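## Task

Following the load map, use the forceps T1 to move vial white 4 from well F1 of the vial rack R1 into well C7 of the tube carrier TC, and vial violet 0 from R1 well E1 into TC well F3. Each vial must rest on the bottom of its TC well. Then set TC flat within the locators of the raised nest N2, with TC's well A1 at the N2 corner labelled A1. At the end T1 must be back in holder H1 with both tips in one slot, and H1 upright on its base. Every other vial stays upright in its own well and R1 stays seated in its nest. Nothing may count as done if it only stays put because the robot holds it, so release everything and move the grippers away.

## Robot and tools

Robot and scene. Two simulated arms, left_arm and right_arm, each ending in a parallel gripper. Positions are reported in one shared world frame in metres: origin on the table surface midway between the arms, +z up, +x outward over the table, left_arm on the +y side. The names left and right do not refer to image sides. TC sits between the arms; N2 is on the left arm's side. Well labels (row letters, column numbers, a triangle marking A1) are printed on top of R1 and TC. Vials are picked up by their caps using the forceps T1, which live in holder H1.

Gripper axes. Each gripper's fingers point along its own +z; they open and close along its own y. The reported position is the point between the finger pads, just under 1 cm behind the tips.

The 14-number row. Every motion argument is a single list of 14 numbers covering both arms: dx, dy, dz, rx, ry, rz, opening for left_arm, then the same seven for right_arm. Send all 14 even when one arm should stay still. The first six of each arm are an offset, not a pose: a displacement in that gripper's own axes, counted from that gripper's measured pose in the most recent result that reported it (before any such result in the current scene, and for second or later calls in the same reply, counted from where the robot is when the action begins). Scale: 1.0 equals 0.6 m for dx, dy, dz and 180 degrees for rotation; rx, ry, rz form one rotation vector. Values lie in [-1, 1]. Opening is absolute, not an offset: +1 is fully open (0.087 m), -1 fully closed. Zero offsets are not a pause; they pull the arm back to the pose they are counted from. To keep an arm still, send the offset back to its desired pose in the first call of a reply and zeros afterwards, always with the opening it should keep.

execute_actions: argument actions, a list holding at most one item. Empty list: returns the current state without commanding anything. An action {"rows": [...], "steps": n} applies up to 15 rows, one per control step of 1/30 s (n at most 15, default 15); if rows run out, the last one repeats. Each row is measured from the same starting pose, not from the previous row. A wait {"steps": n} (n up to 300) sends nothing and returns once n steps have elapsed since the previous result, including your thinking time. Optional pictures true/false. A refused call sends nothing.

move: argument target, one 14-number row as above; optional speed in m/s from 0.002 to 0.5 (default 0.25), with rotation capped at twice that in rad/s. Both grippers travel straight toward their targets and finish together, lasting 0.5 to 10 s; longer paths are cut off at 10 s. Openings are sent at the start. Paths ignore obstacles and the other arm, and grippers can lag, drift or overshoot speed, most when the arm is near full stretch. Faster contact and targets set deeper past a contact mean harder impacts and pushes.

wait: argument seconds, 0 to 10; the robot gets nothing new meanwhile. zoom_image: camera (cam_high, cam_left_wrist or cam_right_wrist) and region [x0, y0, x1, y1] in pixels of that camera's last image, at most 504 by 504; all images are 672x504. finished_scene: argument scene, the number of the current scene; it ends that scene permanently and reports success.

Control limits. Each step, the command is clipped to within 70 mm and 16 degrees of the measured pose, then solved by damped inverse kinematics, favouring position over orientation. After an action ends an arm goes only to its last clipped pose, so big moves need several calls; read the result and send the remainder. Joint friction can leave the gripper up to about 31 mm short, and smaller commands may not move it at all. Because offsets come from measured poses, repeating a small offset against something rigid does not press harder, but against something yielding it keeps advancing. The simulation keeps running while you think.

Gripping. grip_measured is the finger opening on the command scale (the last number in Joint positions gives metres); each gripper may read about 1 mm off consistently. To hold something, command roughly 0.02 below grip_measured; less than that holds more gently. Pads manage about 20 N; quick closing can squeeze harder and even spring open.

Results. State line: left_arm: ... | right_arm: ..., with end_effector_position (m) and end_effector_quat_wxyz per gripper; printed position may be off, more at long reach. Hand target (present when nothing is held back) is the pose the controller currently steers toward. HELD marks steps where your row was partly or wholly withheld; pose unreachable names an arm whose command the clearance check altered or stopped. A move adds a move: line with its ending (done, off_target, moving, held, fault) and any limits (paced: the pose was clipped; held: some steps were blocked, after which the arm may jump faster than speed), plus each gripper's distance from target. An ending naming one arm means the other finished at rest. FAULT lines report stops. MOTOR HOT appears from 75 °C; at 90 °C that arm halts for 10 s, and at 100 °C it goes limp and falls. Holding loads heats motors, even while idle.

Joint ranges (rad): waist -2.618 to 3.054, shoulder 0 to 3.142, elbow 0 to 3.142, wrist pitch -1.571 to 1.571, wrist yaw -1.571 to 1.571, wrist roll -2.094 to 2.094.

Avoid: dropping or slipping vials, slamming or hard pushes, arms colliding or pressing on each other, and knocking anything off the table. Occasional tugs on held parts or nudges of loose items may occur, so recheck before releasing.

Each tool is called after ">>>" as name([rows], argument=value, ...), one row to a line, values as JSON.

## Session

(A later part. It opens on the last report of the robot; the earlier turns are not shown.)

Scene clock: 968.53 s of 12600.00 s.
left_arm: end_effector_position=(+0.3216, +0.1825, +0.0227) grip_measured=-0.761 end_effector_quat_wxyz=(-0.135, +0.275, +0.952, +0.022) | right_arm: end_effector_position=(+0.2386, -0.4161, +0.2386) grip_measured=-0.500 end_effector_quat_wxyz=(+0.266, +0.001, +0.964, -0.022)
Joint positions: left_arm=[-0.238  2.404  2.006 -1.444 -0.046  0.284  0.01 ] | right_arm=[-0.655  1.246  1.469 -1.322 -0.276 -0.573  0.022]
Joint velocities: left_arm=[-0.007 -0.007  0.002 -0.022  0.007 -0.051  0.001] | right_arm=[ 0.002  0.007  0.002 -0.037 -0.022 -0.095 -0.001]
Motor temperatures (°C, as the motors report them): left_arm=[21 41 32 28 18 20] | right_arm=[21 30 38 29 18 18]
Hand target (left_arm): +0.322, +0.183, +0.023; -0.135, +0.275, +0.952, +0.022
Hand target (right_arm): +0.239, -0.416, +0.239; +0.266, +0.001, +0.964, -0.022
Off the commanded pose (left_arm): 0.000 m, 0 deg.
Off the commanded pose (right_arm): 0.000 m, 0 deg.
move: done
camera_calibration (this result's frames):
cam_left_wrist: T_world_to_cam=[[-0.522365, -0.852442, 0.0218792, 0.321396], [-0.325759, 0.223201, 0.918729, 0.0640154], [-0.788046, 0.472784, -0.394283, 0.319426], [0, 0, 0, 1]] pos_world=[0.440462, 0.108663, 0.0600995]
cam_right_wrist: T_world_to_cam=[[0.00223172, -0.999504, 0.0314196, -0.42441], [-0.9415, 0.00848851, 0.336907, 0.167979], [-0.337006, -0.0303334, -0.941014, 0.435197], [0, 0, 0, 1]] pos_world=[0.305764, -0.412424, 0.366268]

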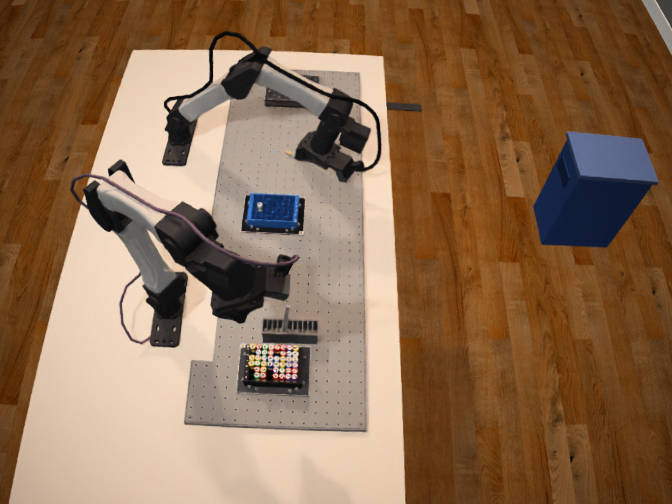

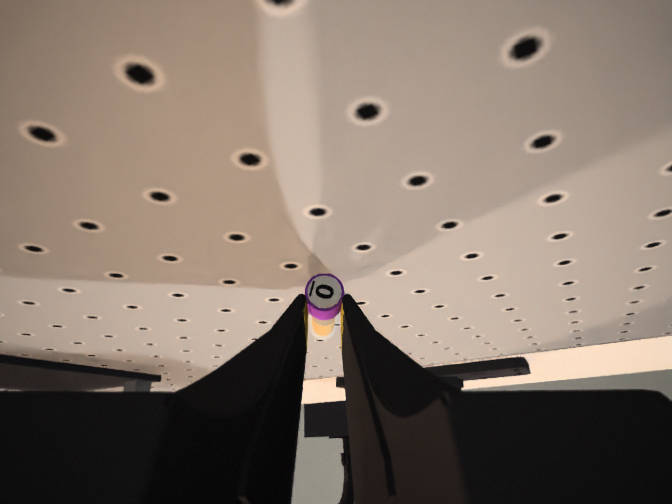

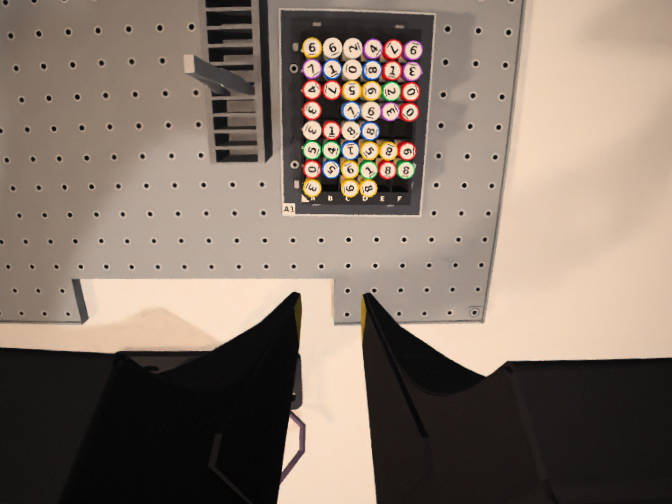

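Slightly high; regrip lower.

>>> move(target=[-0.006,0,0.024,0,0,0,-0.6,0,0,0,0,0,0,-0.5], speed=0.02)

>>> move(target=[0,0,0,0,0,0,-0.77,0,0,0,0,0,0,-0.5])

>>> move(target=[0.045,0,-0.17,0,-0.2,0,-0.77,0,0,0,0,0,0,-0.5], speed=0.1)

Scene clock: 977.70 s of 12600.00 s.
left_arm: end_effector_position=(+0.3237, +0.1820, +0.0174) grip_measured=-0.600 end_effector_quat_wxyz=(-0.129, +0.275, +0.953, +0.022) | right_arm: end_effector_position=(+0.2386, -0.4161, +0.2386) grip_measured=-0.500 end_effector_quat_wxyz=(+0.266, +0.001, +0.964, -0.022)
Joint positions: left_arm=[-0.238  2.404  1.99  -1.416 -0.046  0.284  0.017] | right_arm=[-0.655  1.246  1.469 -1.322 -0.276 -0.573  0.022]
Joint velocities: left_arm=[ 0.002 -0.002 -0.002  0.022 -0.11  -0.022  0.001] | right_arm=[-0.002  0.022  0.007  0.007  0.037 -0.007  0.   ]
Motor temperatures (°C, as the motors report them): left_arm=[21 43 32 27 18 20] | right_arm=[21 30 38 29 18 18]
Hand target (left_arm): +0.321, +0.182, +0.008; -0.135, +0.275, +0.952, +0.022
Hand target (right_arm): +0.239, -0.416, +0.239; +0.266, +0.001, +0.964, -0.022
Off the commanded pose (left_arm): 0.010 m, 1 deg.
Off the commanded pose (right_arm): 0.000 m, 0 deg.
After step 90, 5.17 s passed at rest.
move: done
camera_calibration (this result's frames):
cam_left_wrist: T_world_to_cam=[[-0.522602, -0.852375, 0.0185265, 0.322221], [-0.336536, 0.226202, 0.914099, 0.0726628], [-0.783346, 0.471475, -0.405069, 0.318156], [0, 0, 0, 1]] pos_world=[0.442074, 0.108214, 0.0564845]
cam_right_wrist: T_world_to_cam=[[0.00223172, -0.999504, 0.0314196, -0.42441], [-0.9415, 0.00848851, 0.336907, 0.167979], [-0.337006, -0.0303334, -0.941014, 0.435197], [0, 0, 0, 1]] pos_world=[0.305764, -0.412424, 0.366268]

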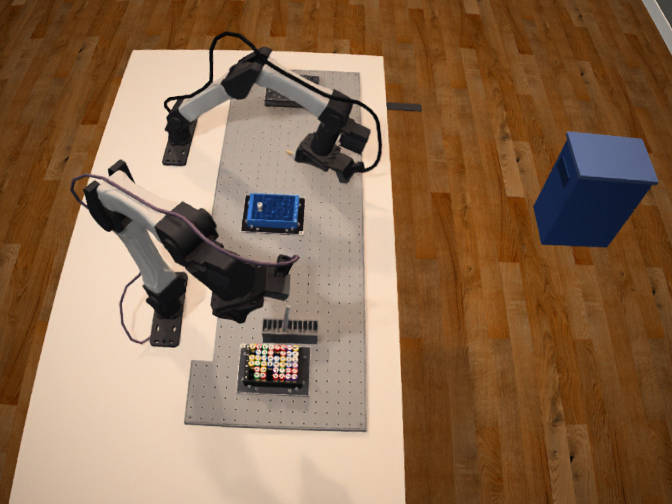

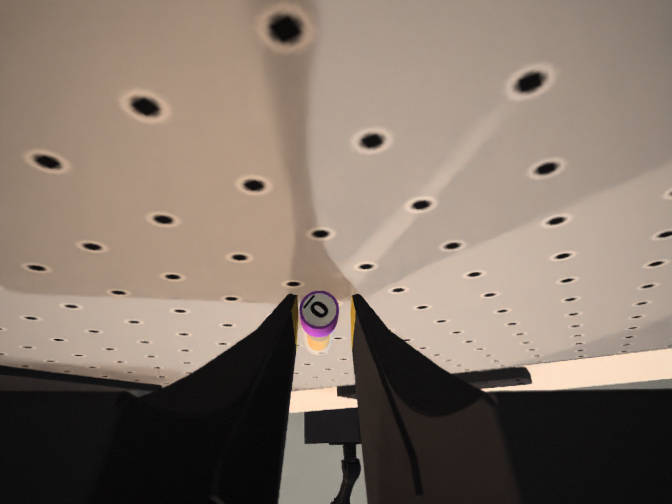

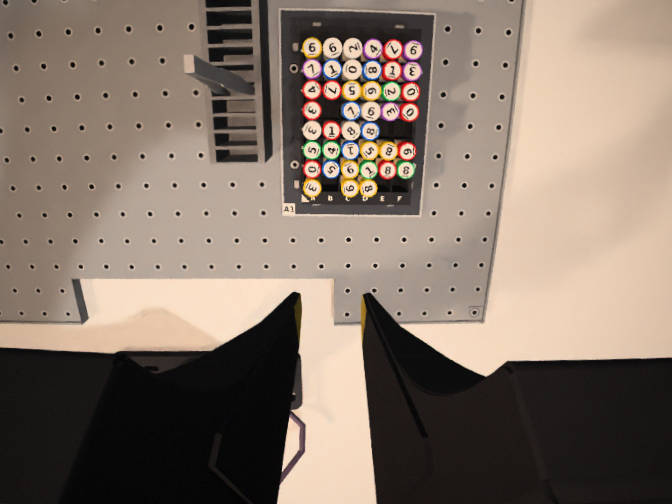

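Scene clock: 978.20 s of 12600.00 s.
left_arm: end_effector_position=(+0.3237, +0.1820, +0.0174) grip_measured=-0.753 end_effector_quat_wxyz=(-0.129, +0.275, +0.953, +0.022) | right_arm: end_effector_position=(+0.2386, -0.4161, +0.2386) grip_measured=-0.500 end_effector_quat_wxyz=(+0.266, +0.001, +0.964, -0.022)
Joint positions: left_arm=[-0.238  2.404  1.99  -1.416 -0.046  0.284  0.011] | right_arm=[-0.655  1.246  1.469 -1.322 -0.276 -0.573  0.022]
Joint velocities: left_arm=[ 0.002 -0.007 -0.012 -0.037 -0.051  0.066  0.001] | right_arm=[-0.012  0.007 -0.002  0.007 -0.066 -0.007  0.   ]
Motor temperatures (°C, as the motors report them): left_arm=[21 43 32 27 18 20] | right_arm=[21 30 38 29 18 18]
Hand target (left_arm): +0.324, +0.182, +0.017; -0.129, +0.275, +0.953, +0.022
Hand target (right_arm): +0.239, -0.416, +0.239; +0.266, +0.001, +0.964, -0.022
Off the commanded pose (left_arm): 0.000 m, 0 deg.
Off the commanded pose (right_arm): 0.000 m, 0 deg.
move: done
camera_calibration (this result's frames):
cam_left_wrist: T_world_to_cam=[[-0.522602, -0.852375, 0.0185265, 0.322221], [-0.336536, 0.226202, 0.914099, 0.0726628], [-0.783346, 0.471475, -0.405069, 0.318156], [0, 0, 0, 1]] pos_world=[0.442074, 0.108214, 0.0564845]
cam_right_wrist: T_world_to_cam=[[0.00223172, -0.999504, 0.0314196, -0.42441], [-0.9415, 0.00848851, 0.336907, 0.167979], [-0.337006, -0.0303334, -0.941014, 0.435197], [0, 0, 0, 1]] pos_world=[0.305764, -0.412424, 0.366268]

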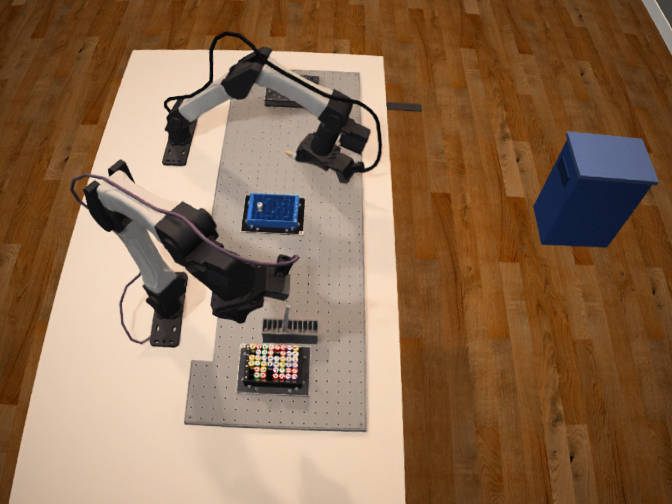

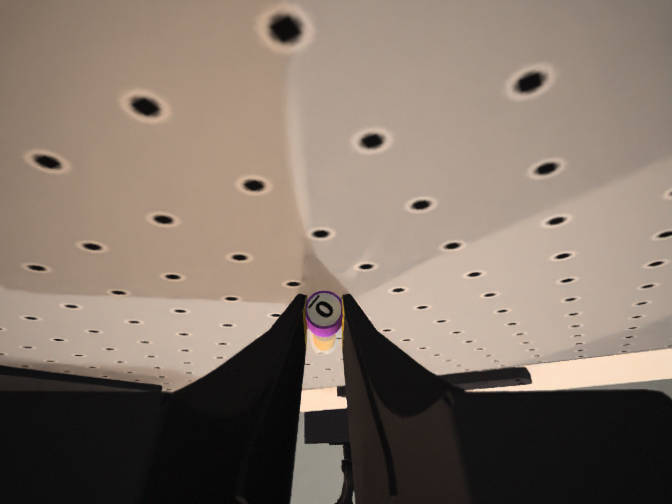

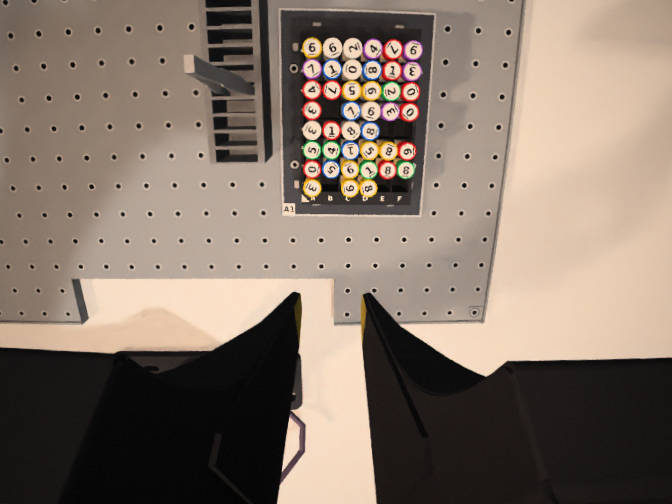

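Scene clock: 981.70 s of 12600.00 s.
left_arm: end_effector_position=(+0.3273, +0.1821, +0.1269) grip_measured=-0.753 end_effector_quat_wxyz=(+0.171, +0.268, +0.946, -0.055) | right_arm: end_effector_position=(+0.2386, -0.4161, +0.2386) grip_measured=-0.500 end_effector_quat_wxyz=(+0.266, +0.001, +0.964, -0.022)
Joint positions: left_arm=[-0.152  1.754  1.524 -1.005  0.139  0.343  0.011] | right_arm=[-0.655  1.246  1.469 -1.322 -0.276 -0.573  0.022]
Joint velocities: left_arm=[-0.012 -0.012 -0.017  0.007 -0.081  0.081 -0.   ] | right_arm=[ 0.012  0.002 -0.007  0.022 -0.022  0.022  0.001]
Motor temperatures (°C, as the motors report them): left_arm=[21 43 32 27 18 20] | right_arm=[21 30 38 29 18 18]
Hand target (left_arm): +0.326, +0.185, +0.123; +0.172, +0.266, +0.947, -0.059
Hand target (right_arm): +0.239, -0.416, +0.239; +0.266, +0.001, +0.964, -0.022
Off the commanded pose (left_arm): 0.005 m, 1 deg.
Off the commanded pose (right_arm): 0.000 m, 0 deg.
move: done
camera_calibration (this result's frames):
cam_left_wrist: T_world_to_cam=[[-0.516049, -0.856519, 0.00833267, 0.322125], [-0.736455, 0.448637, 0.506319, 0.115947], [-0.43741, 0.255149, -0.862306, 0.349493], [0, 0, 0, 1]] pos_world=[0.404494, 0.134715, 0.23998]
cam_right_wrist: T_world_to_cam=[[0.00223172, -0.999504, 0.0314196, -0.42441], [-0.9415, 0.00848851, 0.336907, 0.167979], [-0.337006, -0.0303334, -0.941014, 0.435197], [0, 0, 0, 1]] pos_world=[0.305764, -0.412424, 0.366268]

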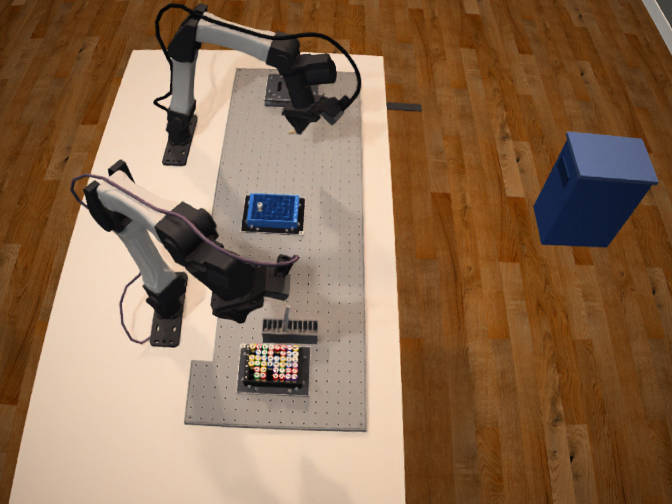

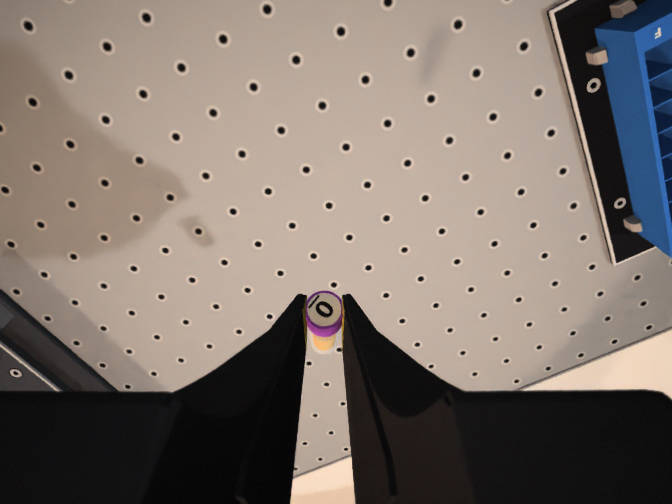

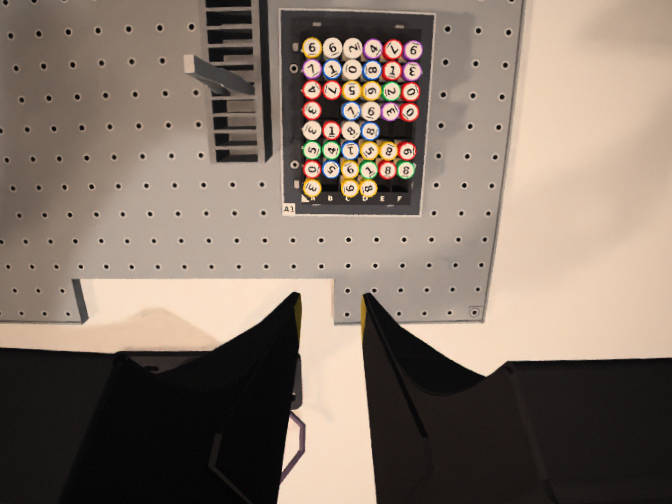

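>>> move(target=[-0.075,-0.257,0.029,0,-0.294,0,-0.77,0,0,0,0,0,0,-0.5], speed=0.15)

>>> move(target=[0.03,0,0.008,0.107,0,0.031,-0.77,0,0,0,0,0,0,-0.5], speed=0.1)

Scene clock: 992.83 s of 12600.00 s.
left_arm: end_effector_position=(+0.2934, +0.0259, +0.1471) grip_measured=-0.753 end_effector_quat_wxyz=(+0.589, +0.208, +0.763, -0.165) | right_arm: end_effector_position=(+0.2386, -0.4161, +0.2386) grip_measured=-0.500 end_effector_quat_wxyz=(+0.266, +0.001, +0.964, -0.022)
Joint positions: left_arm=[-0.65   1.284  0.564  0.464 -0.141 -0.043  0.011] | right_arm=[-0.655  1.246  1.469 -1.322 -0.276 -0.573  0.022]
Joint velocities: left_arm=[-0.002  0.002  0.012  0.081  0.007  0.051  0.001] | right_arm=[ 0.002 -0.012  0.022 -0.051  0.007 -0.037  0.001]
Motor temperatures (°C, as the motors report them): left_arm=[21 41 31 29 18 20] | right_arm=[21 30 38 29 18 18]
Hand target (left_arm): +0.288, +0.026, +0.132; +0.578, +0.211, +0.771, -0.161
Hand target (right_arm): +0.239, -0.416, +0.239; +0.266, +0.001, +0.964, -0.022
Off the commanded pose (left_arm): 0.020 m, 2 deg.
Off the commanded pose (right_arm): 0.000 m, 0 deg.
After step 90, 4.40 s passed at rest.
move: off_target (left_arm)
camera_calibration (this result's frames):
cam_left_wrist: T_world_to_cam=[[-0.501964, -0.864775, 0.0140233, 0.165962], [-0.791082, 0.452514, -0.411606, 0.301766], [0.349601, -0.217705, -0.911254, 0.180449], [0, 0, 0, 1]] pos_world=[0.258944, 0.0462507, 0.286317]
cam_right_wrist: T_world_to_cam=[[0.00223172, -0.999504, 0.0314196, -0.42441], [-0.9415, 0.00848851, 0.336907, 0.167979], [-0.337006, -0.0303334, -0.941014, 0.435197], [0, 0, 0, 1]] pos_world=[0.305764, -0.412424, 0.366268]

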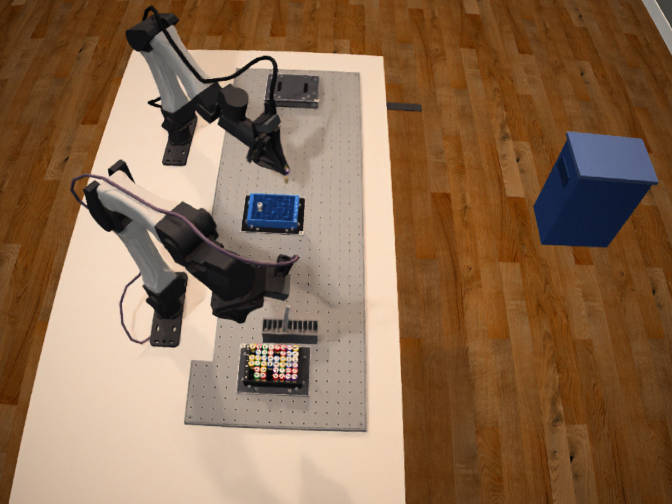

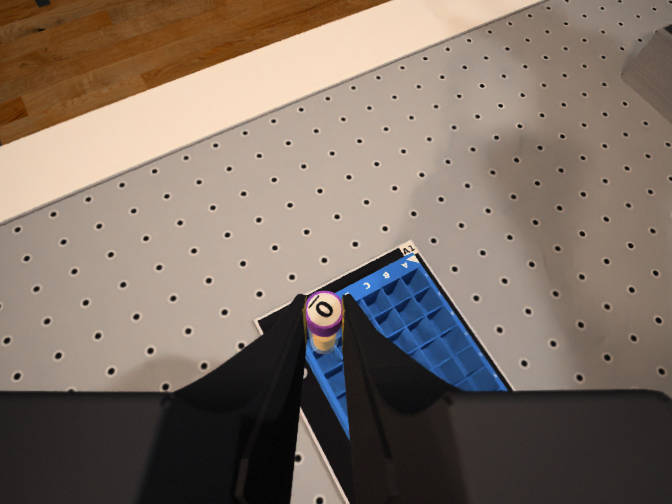

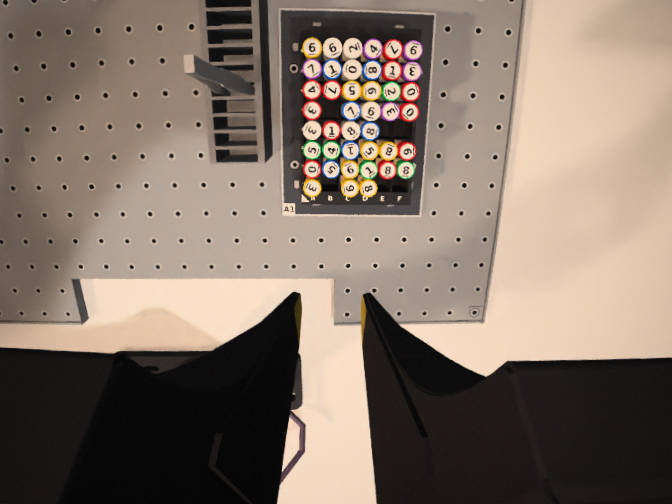

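Scene clock: 995.07 s of 12600.00 s.
left_arm: end_effector_position=(+0.2950, +0.0205, +0.1426) grip_measured=-0.753 end_effector_quat_wxyz=(+0.565, +0.338, +0.705, -0.263) | right_arm: end_effector_position=(+0.2386, -0.4161, +0.2386) grip_measured=-0.500 end_effector_quat_wxyz=(+0.266, +0.001, +0.964, -0.022)
Joint positions: left_arm=[-0.443  1.351  0.564  0.543  0.395  0.106  0.011] | right_arm=[-0.655  1.246  1.469 -1.322 -0.276 -0.573  0.022]
Joint velocities: left_arm=[ 0.002  0.002 -0.002 -0.037 -0.051  0.007  0.001] | right_arm=[-0.012  0.007 -0.017  0.051  0.022 -0.022  0.   ]
Motor temperatures (°C, as the motors report them): left_arm=[21 40 31 30 18 20] | right_arm=[21 30 38 29 18 18]
Hand target (left_arm): +0.293, +0.025, +0.129; +0.555, +0.339, +0.713, -0.262
Hand target (right_arm): +0.239, -0.416, +0.239; +0.266, +0.001, +0.964, -0.022
Off the commanded pose (left_arm): 0.015 m, 2 deg.
Off the commanded pose (right_arm): 0.000 m, 0 deg.
move: off_target (left_arm)
camera_calibration (this result's frames):
cam_left_wrist: T_world_to_cam=[[-0.767755, -0.640737, -0.00285855, 0.238339], [-0.574909, 0.690833, -0.438439, 0.238756], [0.282899, -0.334971, -0.898756, 0.194894], [0, 0, 0, 1]] pos_world=[0.265114, 0.0530557, 0.280524]
cam_right_wrist: T_world_to_cam=[[0.00223172, -0.999504, 0.0314196, -0.42441], [-0.9415, 0.00848851, 0.336907, 0.167979], [-0.337006, -0.0303334, -0.941014, 0.435197], [0, 0, 0, 1]] pos_world=[0.305764, -0.412424, 0.366268]

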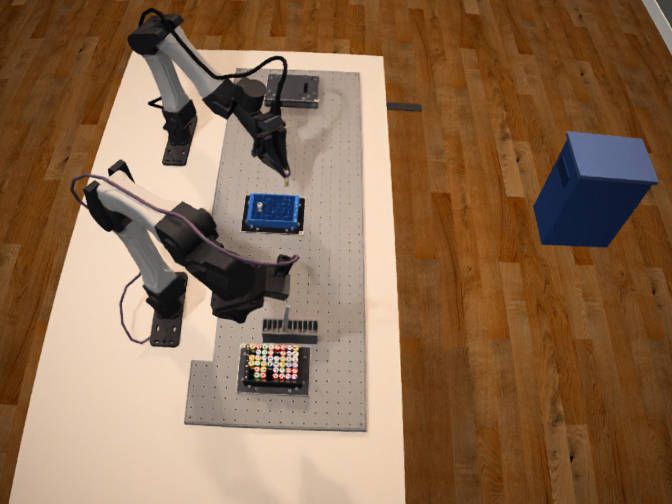

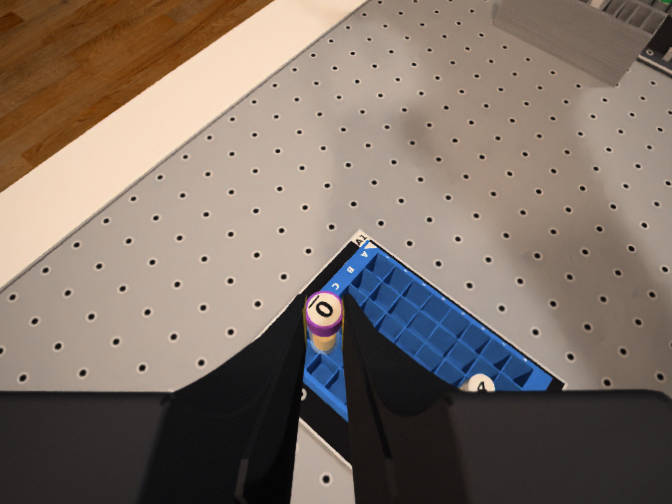

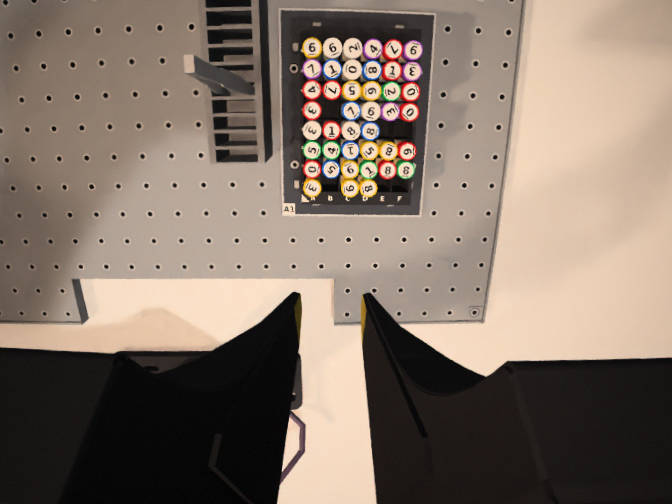

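>>> move(target=[0.08,-0.02,0.003,0,0.025,0,-0.77,0,0,0,0,0,0,-0.5], speed=0.05)

>>> zoom_image(camera="cam_left_wrist", region=[200,170,520,430])

Scene clock: 1002.63 s of 12600.00 s.
left_arm: end_effector_position=(+0.2851, +0.0201, +0.1095) grip_measured=-0.753 end_effector_quat_wxyz=(+0.546, +0.345, +0.720, -0.252) | right_arm: end_effector_position=(+0.2386, -0.4161, +0.2386) grip_measured=-0.500 end_effector_quat_wxyz=(+0.266, +0.001, +0.964, -0.022)
Joint positions: left_arm=[-0.474  1.398  0.502  0.597  0.357  0.121  0.011] | right_arm=[-0.655  1.246  1.469 -1.322 -0.276 -0.573  0.022]
Joint velocities: left_arm=[ 0.007 -0.017 -0.022 -0.007 -0.037 -0.066  0.   ] | right_arm=[-0.002 -0.022 -0.007  0.007 -0.007 -0.037  0.   ]
Motor temperatures (°C, as the motors report them): left_arm=[21 38 31 32 18 20] | right_arm=[21 30 38 29 18 18]
Hand target (left_arm): +0.279, +0.020, +0.096; +0.537, +0.349, +0.726, -0.250
Hand target (right_arm): +0.239, -0.416, +0.239; +0.266, +0.001, +0.964, -0.022
Off the commanded pose (left_arm): 0.015 m, 1 deg.
Off the commanded pose (right_arm): 0.000 m, 0 deg.
After step 90, 3.27 s passed at rest.
move: off_target (left_arm)
camera_calibration (this result's frames):
cam_left_wrist: T_world_to_cam=[[-0.765962, -0.642859, -0.0057846, 0.230233], [-0.590694, 0.707302, -0.388336, 0.217587], [0.253737, -0.294033, -0.9215, 0.177813], [0, 0, 0, 1]] pos_world=[0.25976, 0.0463905, 0.249683]
cam_right_wrist: T_world_to_cam=[[0.00223172, -0.999504, 0.0314196, -0.42441], [-0.9415, 0.00848851, 0.336907, 0.167979], [-0.337006, -0.0303334, -0.941014, 0.435197], [0, 0, 0, 1]] pos_world=[0.305764, -0.412424, 0.366268]

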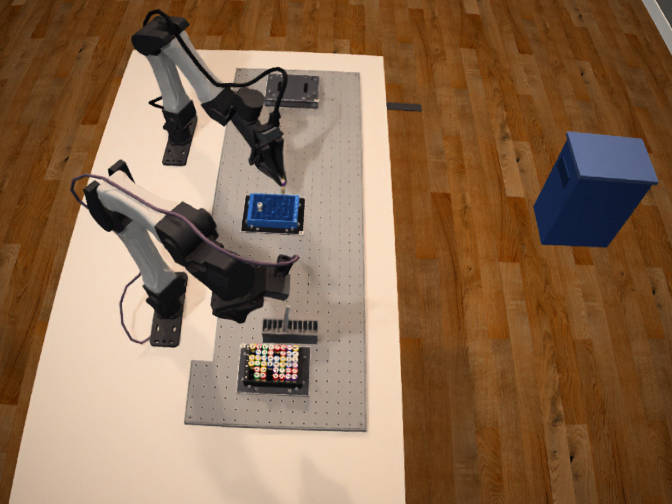

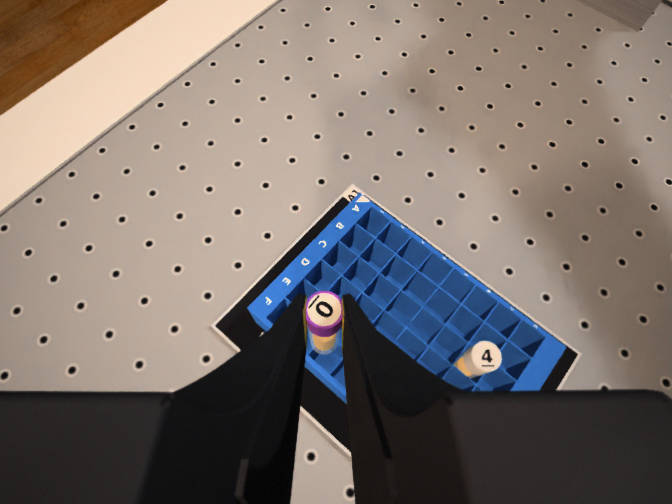

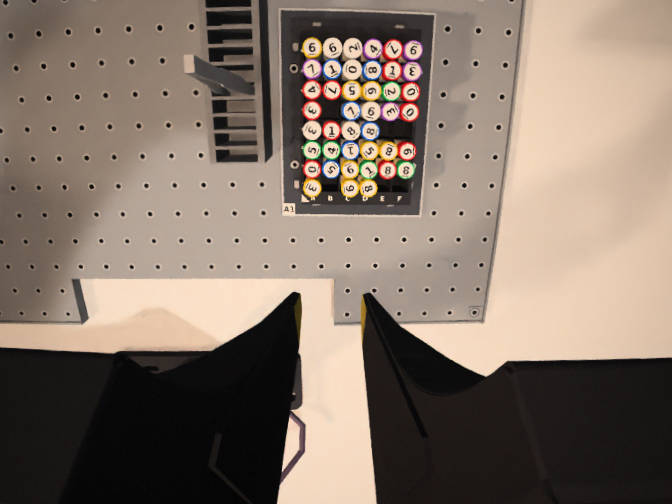

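Region (200, 170, 520, 430) of cam_left_wrist's 672x504 image, scaled by 1.575, with more detail than that image has; it fills the top 410 rows of this view, and the rest is white.

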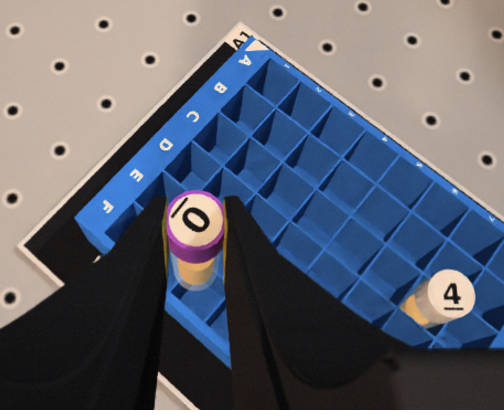

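>>> move(target=[0.034,-0.012,0.006,0,0.006,0,-0.77,0,0,0,0,0,0,-0.5], speed=0.03)

>>> zoom_image(camera="cam_left_wrist", region=[240,250,420,410])

Scene clock: 1017.70 s of 12600.00 s.
left_arm: end_effector_position=(+0.2841, +0.0175, +0.1023) grip_measured=-0.753 end_effector_quat_wxyz=(+0.549, +0.345, +0.719, -0.250) | right_arm: end_effector_position=(+0.2386, -0.4161, +0.2386) grip_measured=-0.500 end_effector_quat_wxyz=(+0.266, +0.001, +0.964, -0.022)
Joint positions: left_arm=[-0.488  1.425  0.481  0.651  0.339  0.121  0.011] | right_arm=[-0.655  1.246  1.469 -1.322 -0.276 -0.573  0.022]
Joint velocities: left_arm=[-0.002  0.007  0.012  0.007 -0.051 -0.022  0.   ] | right_arm=[ 0.017 -0.007 -0.007 -0.095 -0.037  0.051 -0.   ]
Motor temperatures (°C, as the motors report them): left_arm=[21 34 31 34 18 20] | right_arm=[21 30 38 29 18 18]
Hand target (left_arm): +0.278, +0.018, +0.089; +0.539, +0.348, +0.726, -0.249
Hand target (right_arm): +0.239, -0.416, +0.239; +0.266, +0.001, +0.964, -0.022
Off the commanded pose (left_arm): 0.015 m, 1 deg.
Off the commanded pose (right_arm): 0.000 m, 0 deg.
After step 90, 11.00 s passed at rest.
move: off_target (left_arm)
camera_calibration (this result's frames):
cam_left_wrist: T_world_to_cam=[[-0.764243, -0.644794, -0.0131793, 0.228104], [-0.589311, 0.706492, -0.391896, 0.215946], [0.262003, -0.291737, -0.919915, 0.168112], [0, 0, 0, 1]] pos_world=[0.25754, 0.0435605, 0.242283]
cam_right_wrist: T_world_to_cam=[[0.00223172, -0.999504, 0.0314196, -0.42441], [-0.9415, 0.00848851, 0.336907, 0.167979], [-0.337006, -0.0303334, -0.941014, 0.435197], [0, 0, 0, 1]] pos_world=[0.305764, -0.412424, 0.366268]

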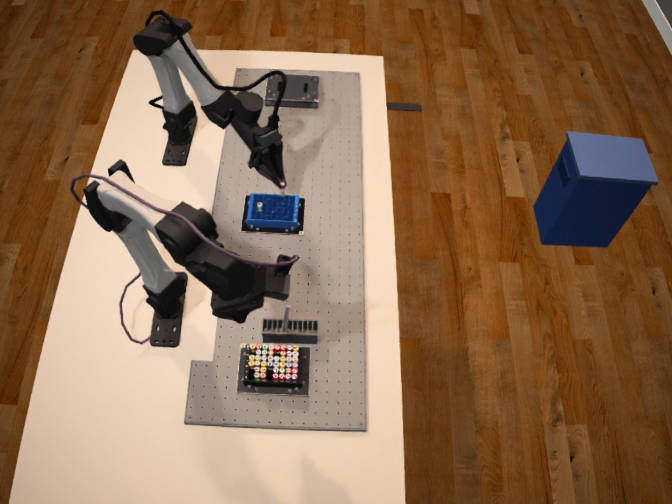

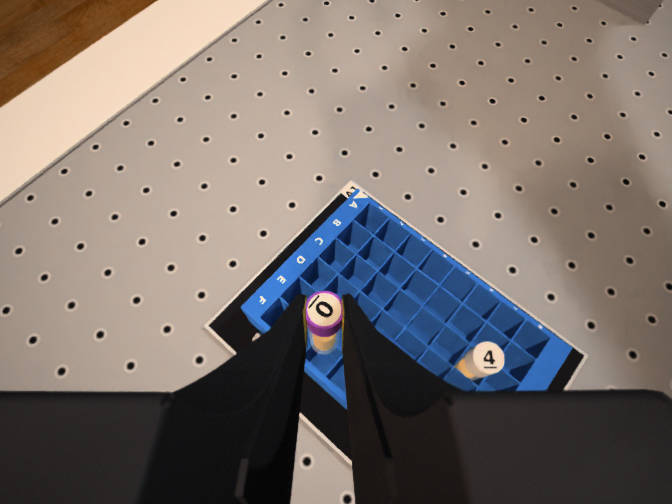

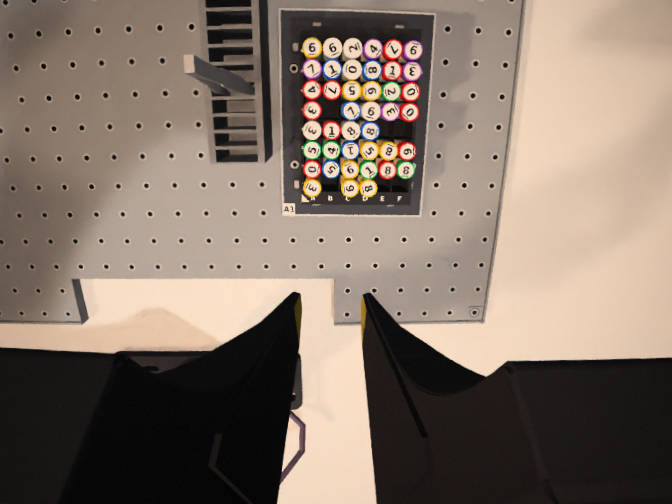

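Region (240, 250, 420, 410) of cam_left_wrist's 672x504 image, scaled by 2.800, with more detail than that image has.

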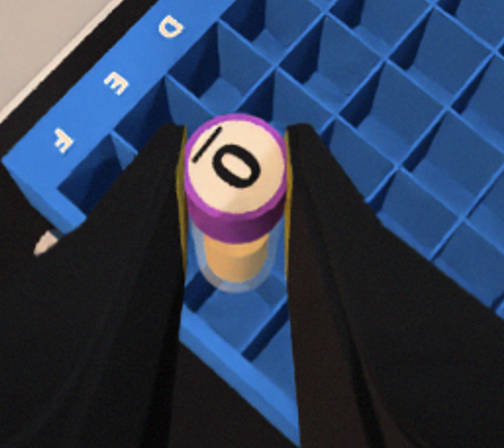

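>>> move(target=[0.033,-0.011,-0.004,0,0.008,0,-0.77,0,0,0,0,0,0,-0.5], speed=0.03)

>>> zoom_image(camera="cam_left_wrist", region=[240,250,420,410])

Scene clock: 1024.97 s of 12600.00 s.
left_arm: end_effector_position=(+0.2806, +0.0192, +0.0974) grip_measured=-0.753 end_effector_quat_wxyz=(+0.550, +0.345, +0.719, -0.247) | right_arm: end_effector_position=(+0.2386, -0.4161, +0.2386) grip_measured=-0.500 end_effector_quat_wxyz=(+0.266, +0.001, +0.964, -0.022)
Joint positions: left_arm=[-0.493  1.425  0.456  0.677  0.329  0.121  0.011] | right_arm=[-0.655  1.246  1.469 -1.322 -0.276 -0.573  0.022]
Joint velocities: left_arm=[-0.012 -0.012 -0.012 -0.037 -0.022 -0.007  0.001] | right_arm=[ 0.017 -0.007 -0.007  0.022  0.022 -0.007 -0.001]
Motor temperatures (°C, as the motors report them): left_arm=[21 33 31 35 18 20] | right_arm=[21 30 38 29 18 18]
Hand target (left_arm): +0.274, +0.020, +0.084; +0.540, +0.349, +0.726, -0.245
Hand target (right_arm): +0.239, -0.416, +0.239; +0.266, +0.001, +0.964, -0.022
Off the commanded pose (left_arm): 0.015 m, 1 deg.
Off the commanded pose (right_arm): 0.000 m, 0 deg.
After step 90, 3.27 s passed at rest.
move: off_target (left_arm)
camera_calibration (this result's frames):
cam_left_wrist: T_world_to_cam=[[-0.761521, -0.647945, -0.015897, 0.225954], [-0.591587, 0.704885, -0.391359, 0.211394], [0.264785, -0.288623, -0.920101, 0.164244], [0, 0, 0, 1]] pos_world=[0.253637, 0.0448022, 0.237444]
cam_right_wrist: T_world_to_cam=[[0.00223172, -0.999504, 0.0314196, -0.42441], [-0.9415, 0.00848851, 0.336907, 0.167979], [-0.337006, -0.0303334, -0.941014, 0.435197], [0, 0, 0, 1]] pos_world=[0.305764, -0.412424, 0.366268]

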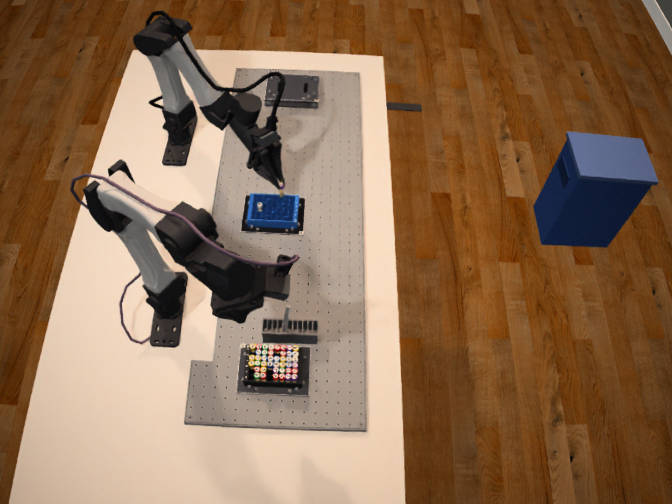

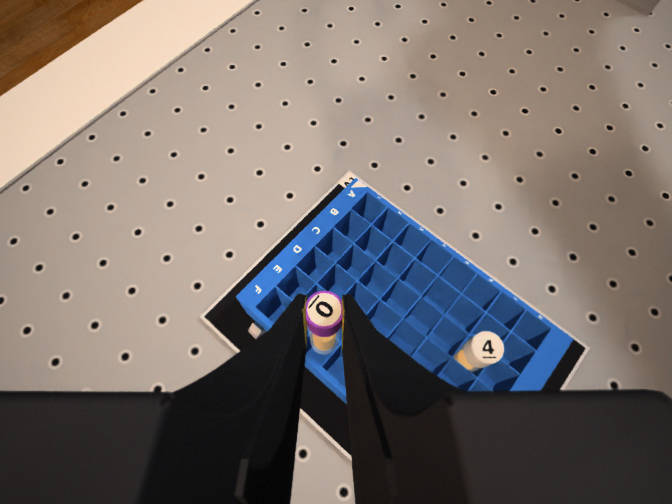

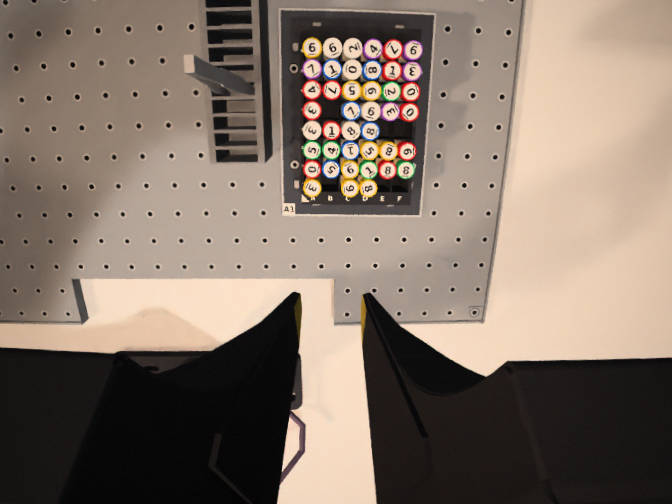

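Region (240, 250, 420, 410) of cam_left_wrist's 672x504 image, scaled by 2.800, with more detail than that image has.

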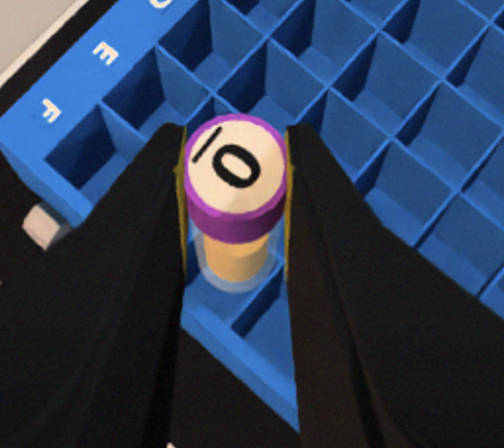

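Aligned. Descend.

>>> move(target=[0.046,-0.006,0.007,0,0.008,0,-0.77,0,0,0,0,0,0,-0.5], speed=0.02)

>>> zoom_image(camera="cam_left_wrist", region=[240,250,420,410])

Scene clock: 1031.60 s of 12600.00 s.
left_arm: end_effector_position=(+0.2842, +0.0176, +0.0901) grip_measured=-0.753 end_effector_quat_wxyz=(+0.560, +0.343, +0.713, -0.247) | right_arm: end_effector_position=(+0.2386, -0.4161, +0.2386) grip_measured=-0.500 end_effector_quat_wxyz=(+0.266, +0.001, +0.964, -0.022)
Joint positions: left_arm=[-0.493  1.483  0.435  0.779  0.327  0.122  0.011] | right_arm=[-0.655  1.246  1.469 -1.322 -0.276 -0.573  0.022]
Joint velocities: left_arm=[-0.007 -0.002 -0.007  0.081  0.007  0.037 -0.001] | right_arm=[ 0.017 -0.002  0.002 -0.022 -0.037  0.051  0.   ]
Motor temperatures (°C, as the motors report them): left_arm=[21 33 31 35 18 20] | right_arm=[21 30 38 29 18 18]
Hand target (left_arm): +0.275, +0.020, +0.071; +0.541, +0.348, +0.726, -0.243
Hand target (right_arm): +0.239, -0.416, +0.239; +0.266, +0.001, +0.964, -0.022
Off the commanded pose (left_arm): 0.022 m, 3 deg.
Off the commanded pose (right_arm): 0.000 m, 0 deg.
After step 90, 1.97 s passed at rest.
move: off_target (left_arm)
camera_calibration (this result's frames):
cam_left_wrist: T_world_to_cam=[[-0.759491, -0.650045, -0.0247936, 0.227863], [-0.584848, 0.699013, -0.411501, 0.211853], [0.284825, -0.298031, -0.911072, 0.149749], [0, 0, 0, 1]] pos_world=[0.25431, 0.0446634, 0.229259]
cam_right_wrist: T_world_to_cam=[[0.00223172, -0.999504, 0.0314196, -0.42441], [-0.9415, 0.00848851, 0.336907, 0.167979], [-0.337006, -0.0303334, -0.941014, 0.435197], [0, 0, 0, 1]] pos_world=[0.305764, -0.412424, 0.366268]

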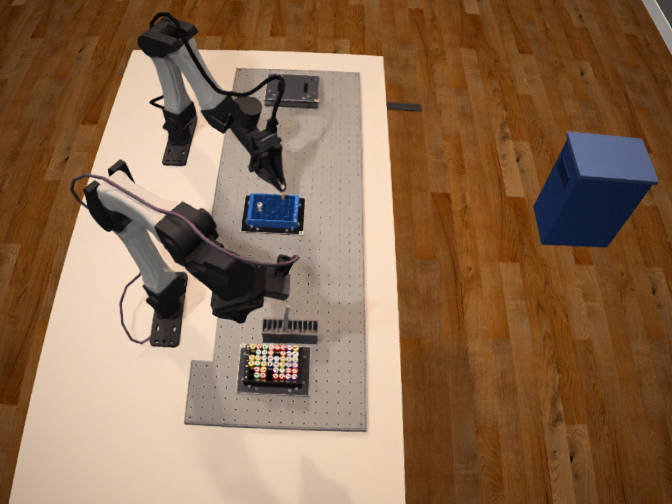

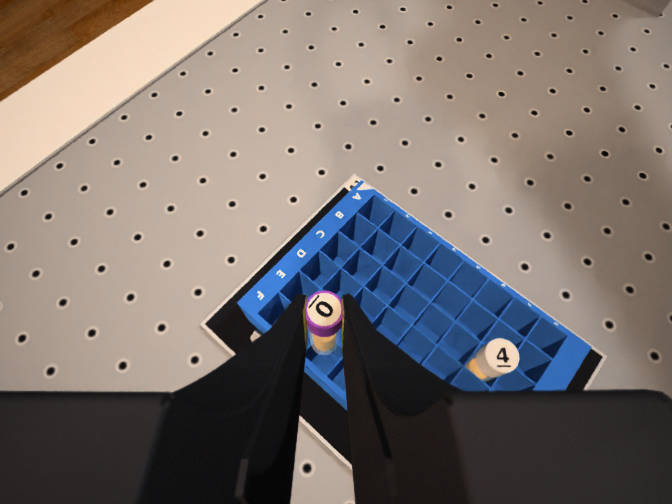

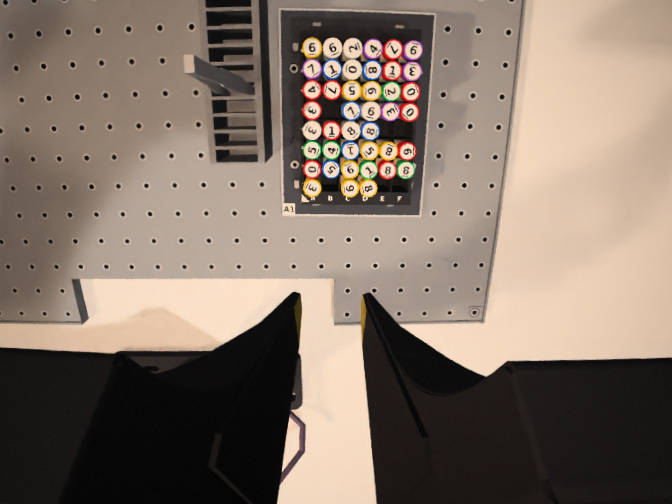

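Region (240, 250, 420, 410) of cam_left_wrist's 672x504 image, scaled by 2.800, with more detail than that image has.

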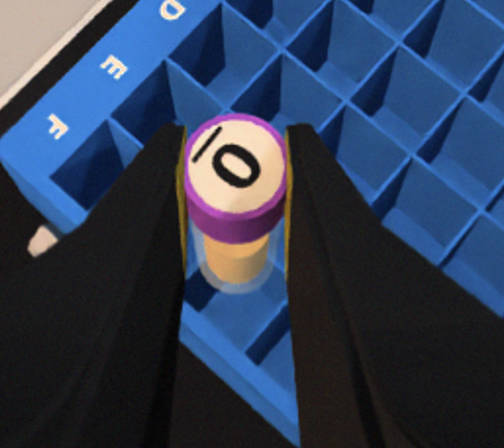

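On the rim; slide back 5 mm, right 2.5 mm with light pressure.

>>> move(target=[0.018,-0.012,-0.012,0,0.012,0,-0.77,0,0,0,0,0,0,-0.5], speed=0.02)

>>> zoom_image(camera="cam_left_wrist", region=[240,250,420,410])

Scene clock: 1043.77 s of 12600.00 s.
left_arm: end_effector_position=(+0.2830, +0.0177, +0.0925) grip_measured=-0.753 end_effector_quat_wxyz=(+0.561, +0.344, +0.713, -0.244) | right_arm: end_effector_position=(+0.2386, -0.4161, +0.2386) grip_measured=-0.500 end_effector_quat_wxyz=(+0.266, +0.001, +0.964, -0.022)
Joint positions: left_arm=[-0.5    1.467  0.435  0.764  0.314  0.124  0.011] | right_arm=[-0.655  1.246  1.469 -1.322 -0.276 -0.573  0.022]
Joint velocities: left_arm=[-0.007 -0.007  0.002 -0.037  0.051 -0.037 -0.001] | right_arm=[ 0.002  0.002  0.002  0.022  0.022 -0.051  0.001]
Motor temperatures (°C, as the motors report them): left_arm=[21 32 30 36 18 20] | right_arm=[21 30 38 29 18 18]
Hand target (left_arm): +0.273, +0.020, +0.081; +0.546, +0.349, +0.723, -0.241
Hand target (right_arm): +0.239, -0.416, +0.239; +0.266, +0.001, +0.964, -0.022
Off the commanded pose (left_arm): 0.015 m, 2 deg.
Off the commanded pose (right_arm): 0.000 m, 0 deg.
After step 90, 7.97 s passed at rest.
move: off_target (left_arm)
camera_calibration (this result's frames):
cam_left_wrist: T_world_to_cam=[[-0.756571, -0.653214, -0.0301936, 0.226768], [-0.586371, 0.698141, -0.410813, 0.212426], [0.289428, -0.293105, -0.911219, 0.150863], [0, 0, 0, 1]] pos_world=[0.252462, 0.0440434, 0.231584]
cam_right_wrist: T_world_to_cam=[[0.00223172, -0.999504, 0.0314196, -0.42441], [-0.9415, 0.00848851, 0.336907, 0.167979], [-0.337006, -0.0303334, -0.941014, 0.435197], [0, 0, 0, 1]] pos_world=[0.305764, -0.412424, 0.366268]

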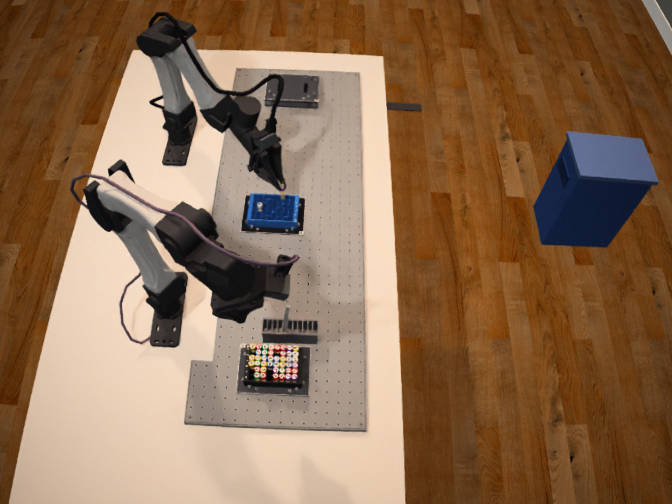

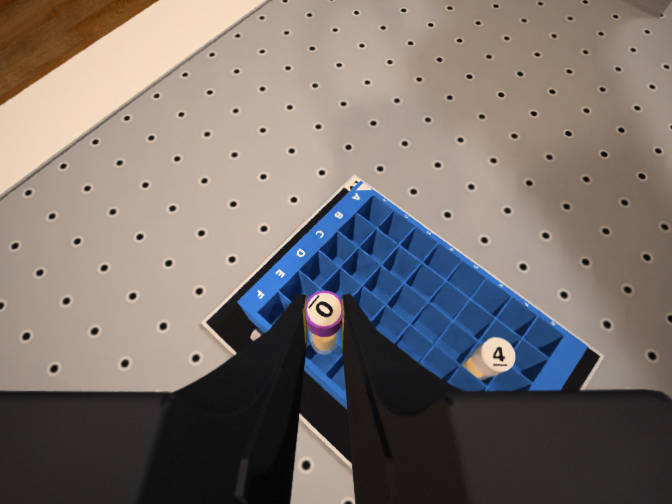

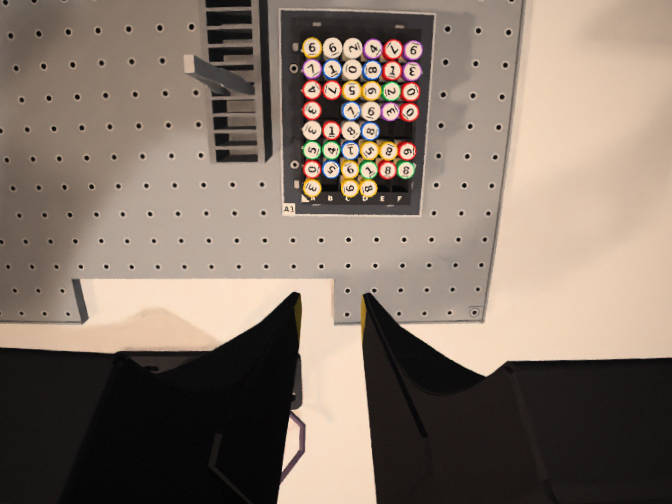

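Region (240, 250, 420, 410) of cam_left_wrist's 672x504 image, scaled by 2.800, with more detail than that image has.

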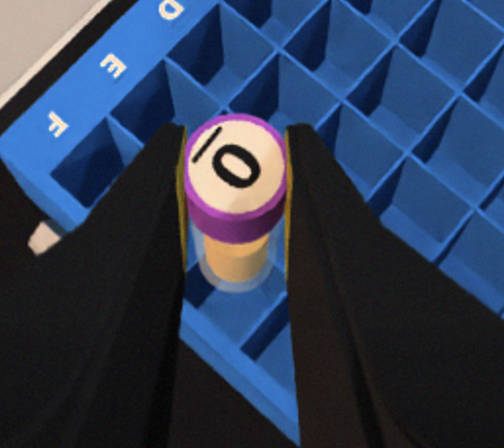

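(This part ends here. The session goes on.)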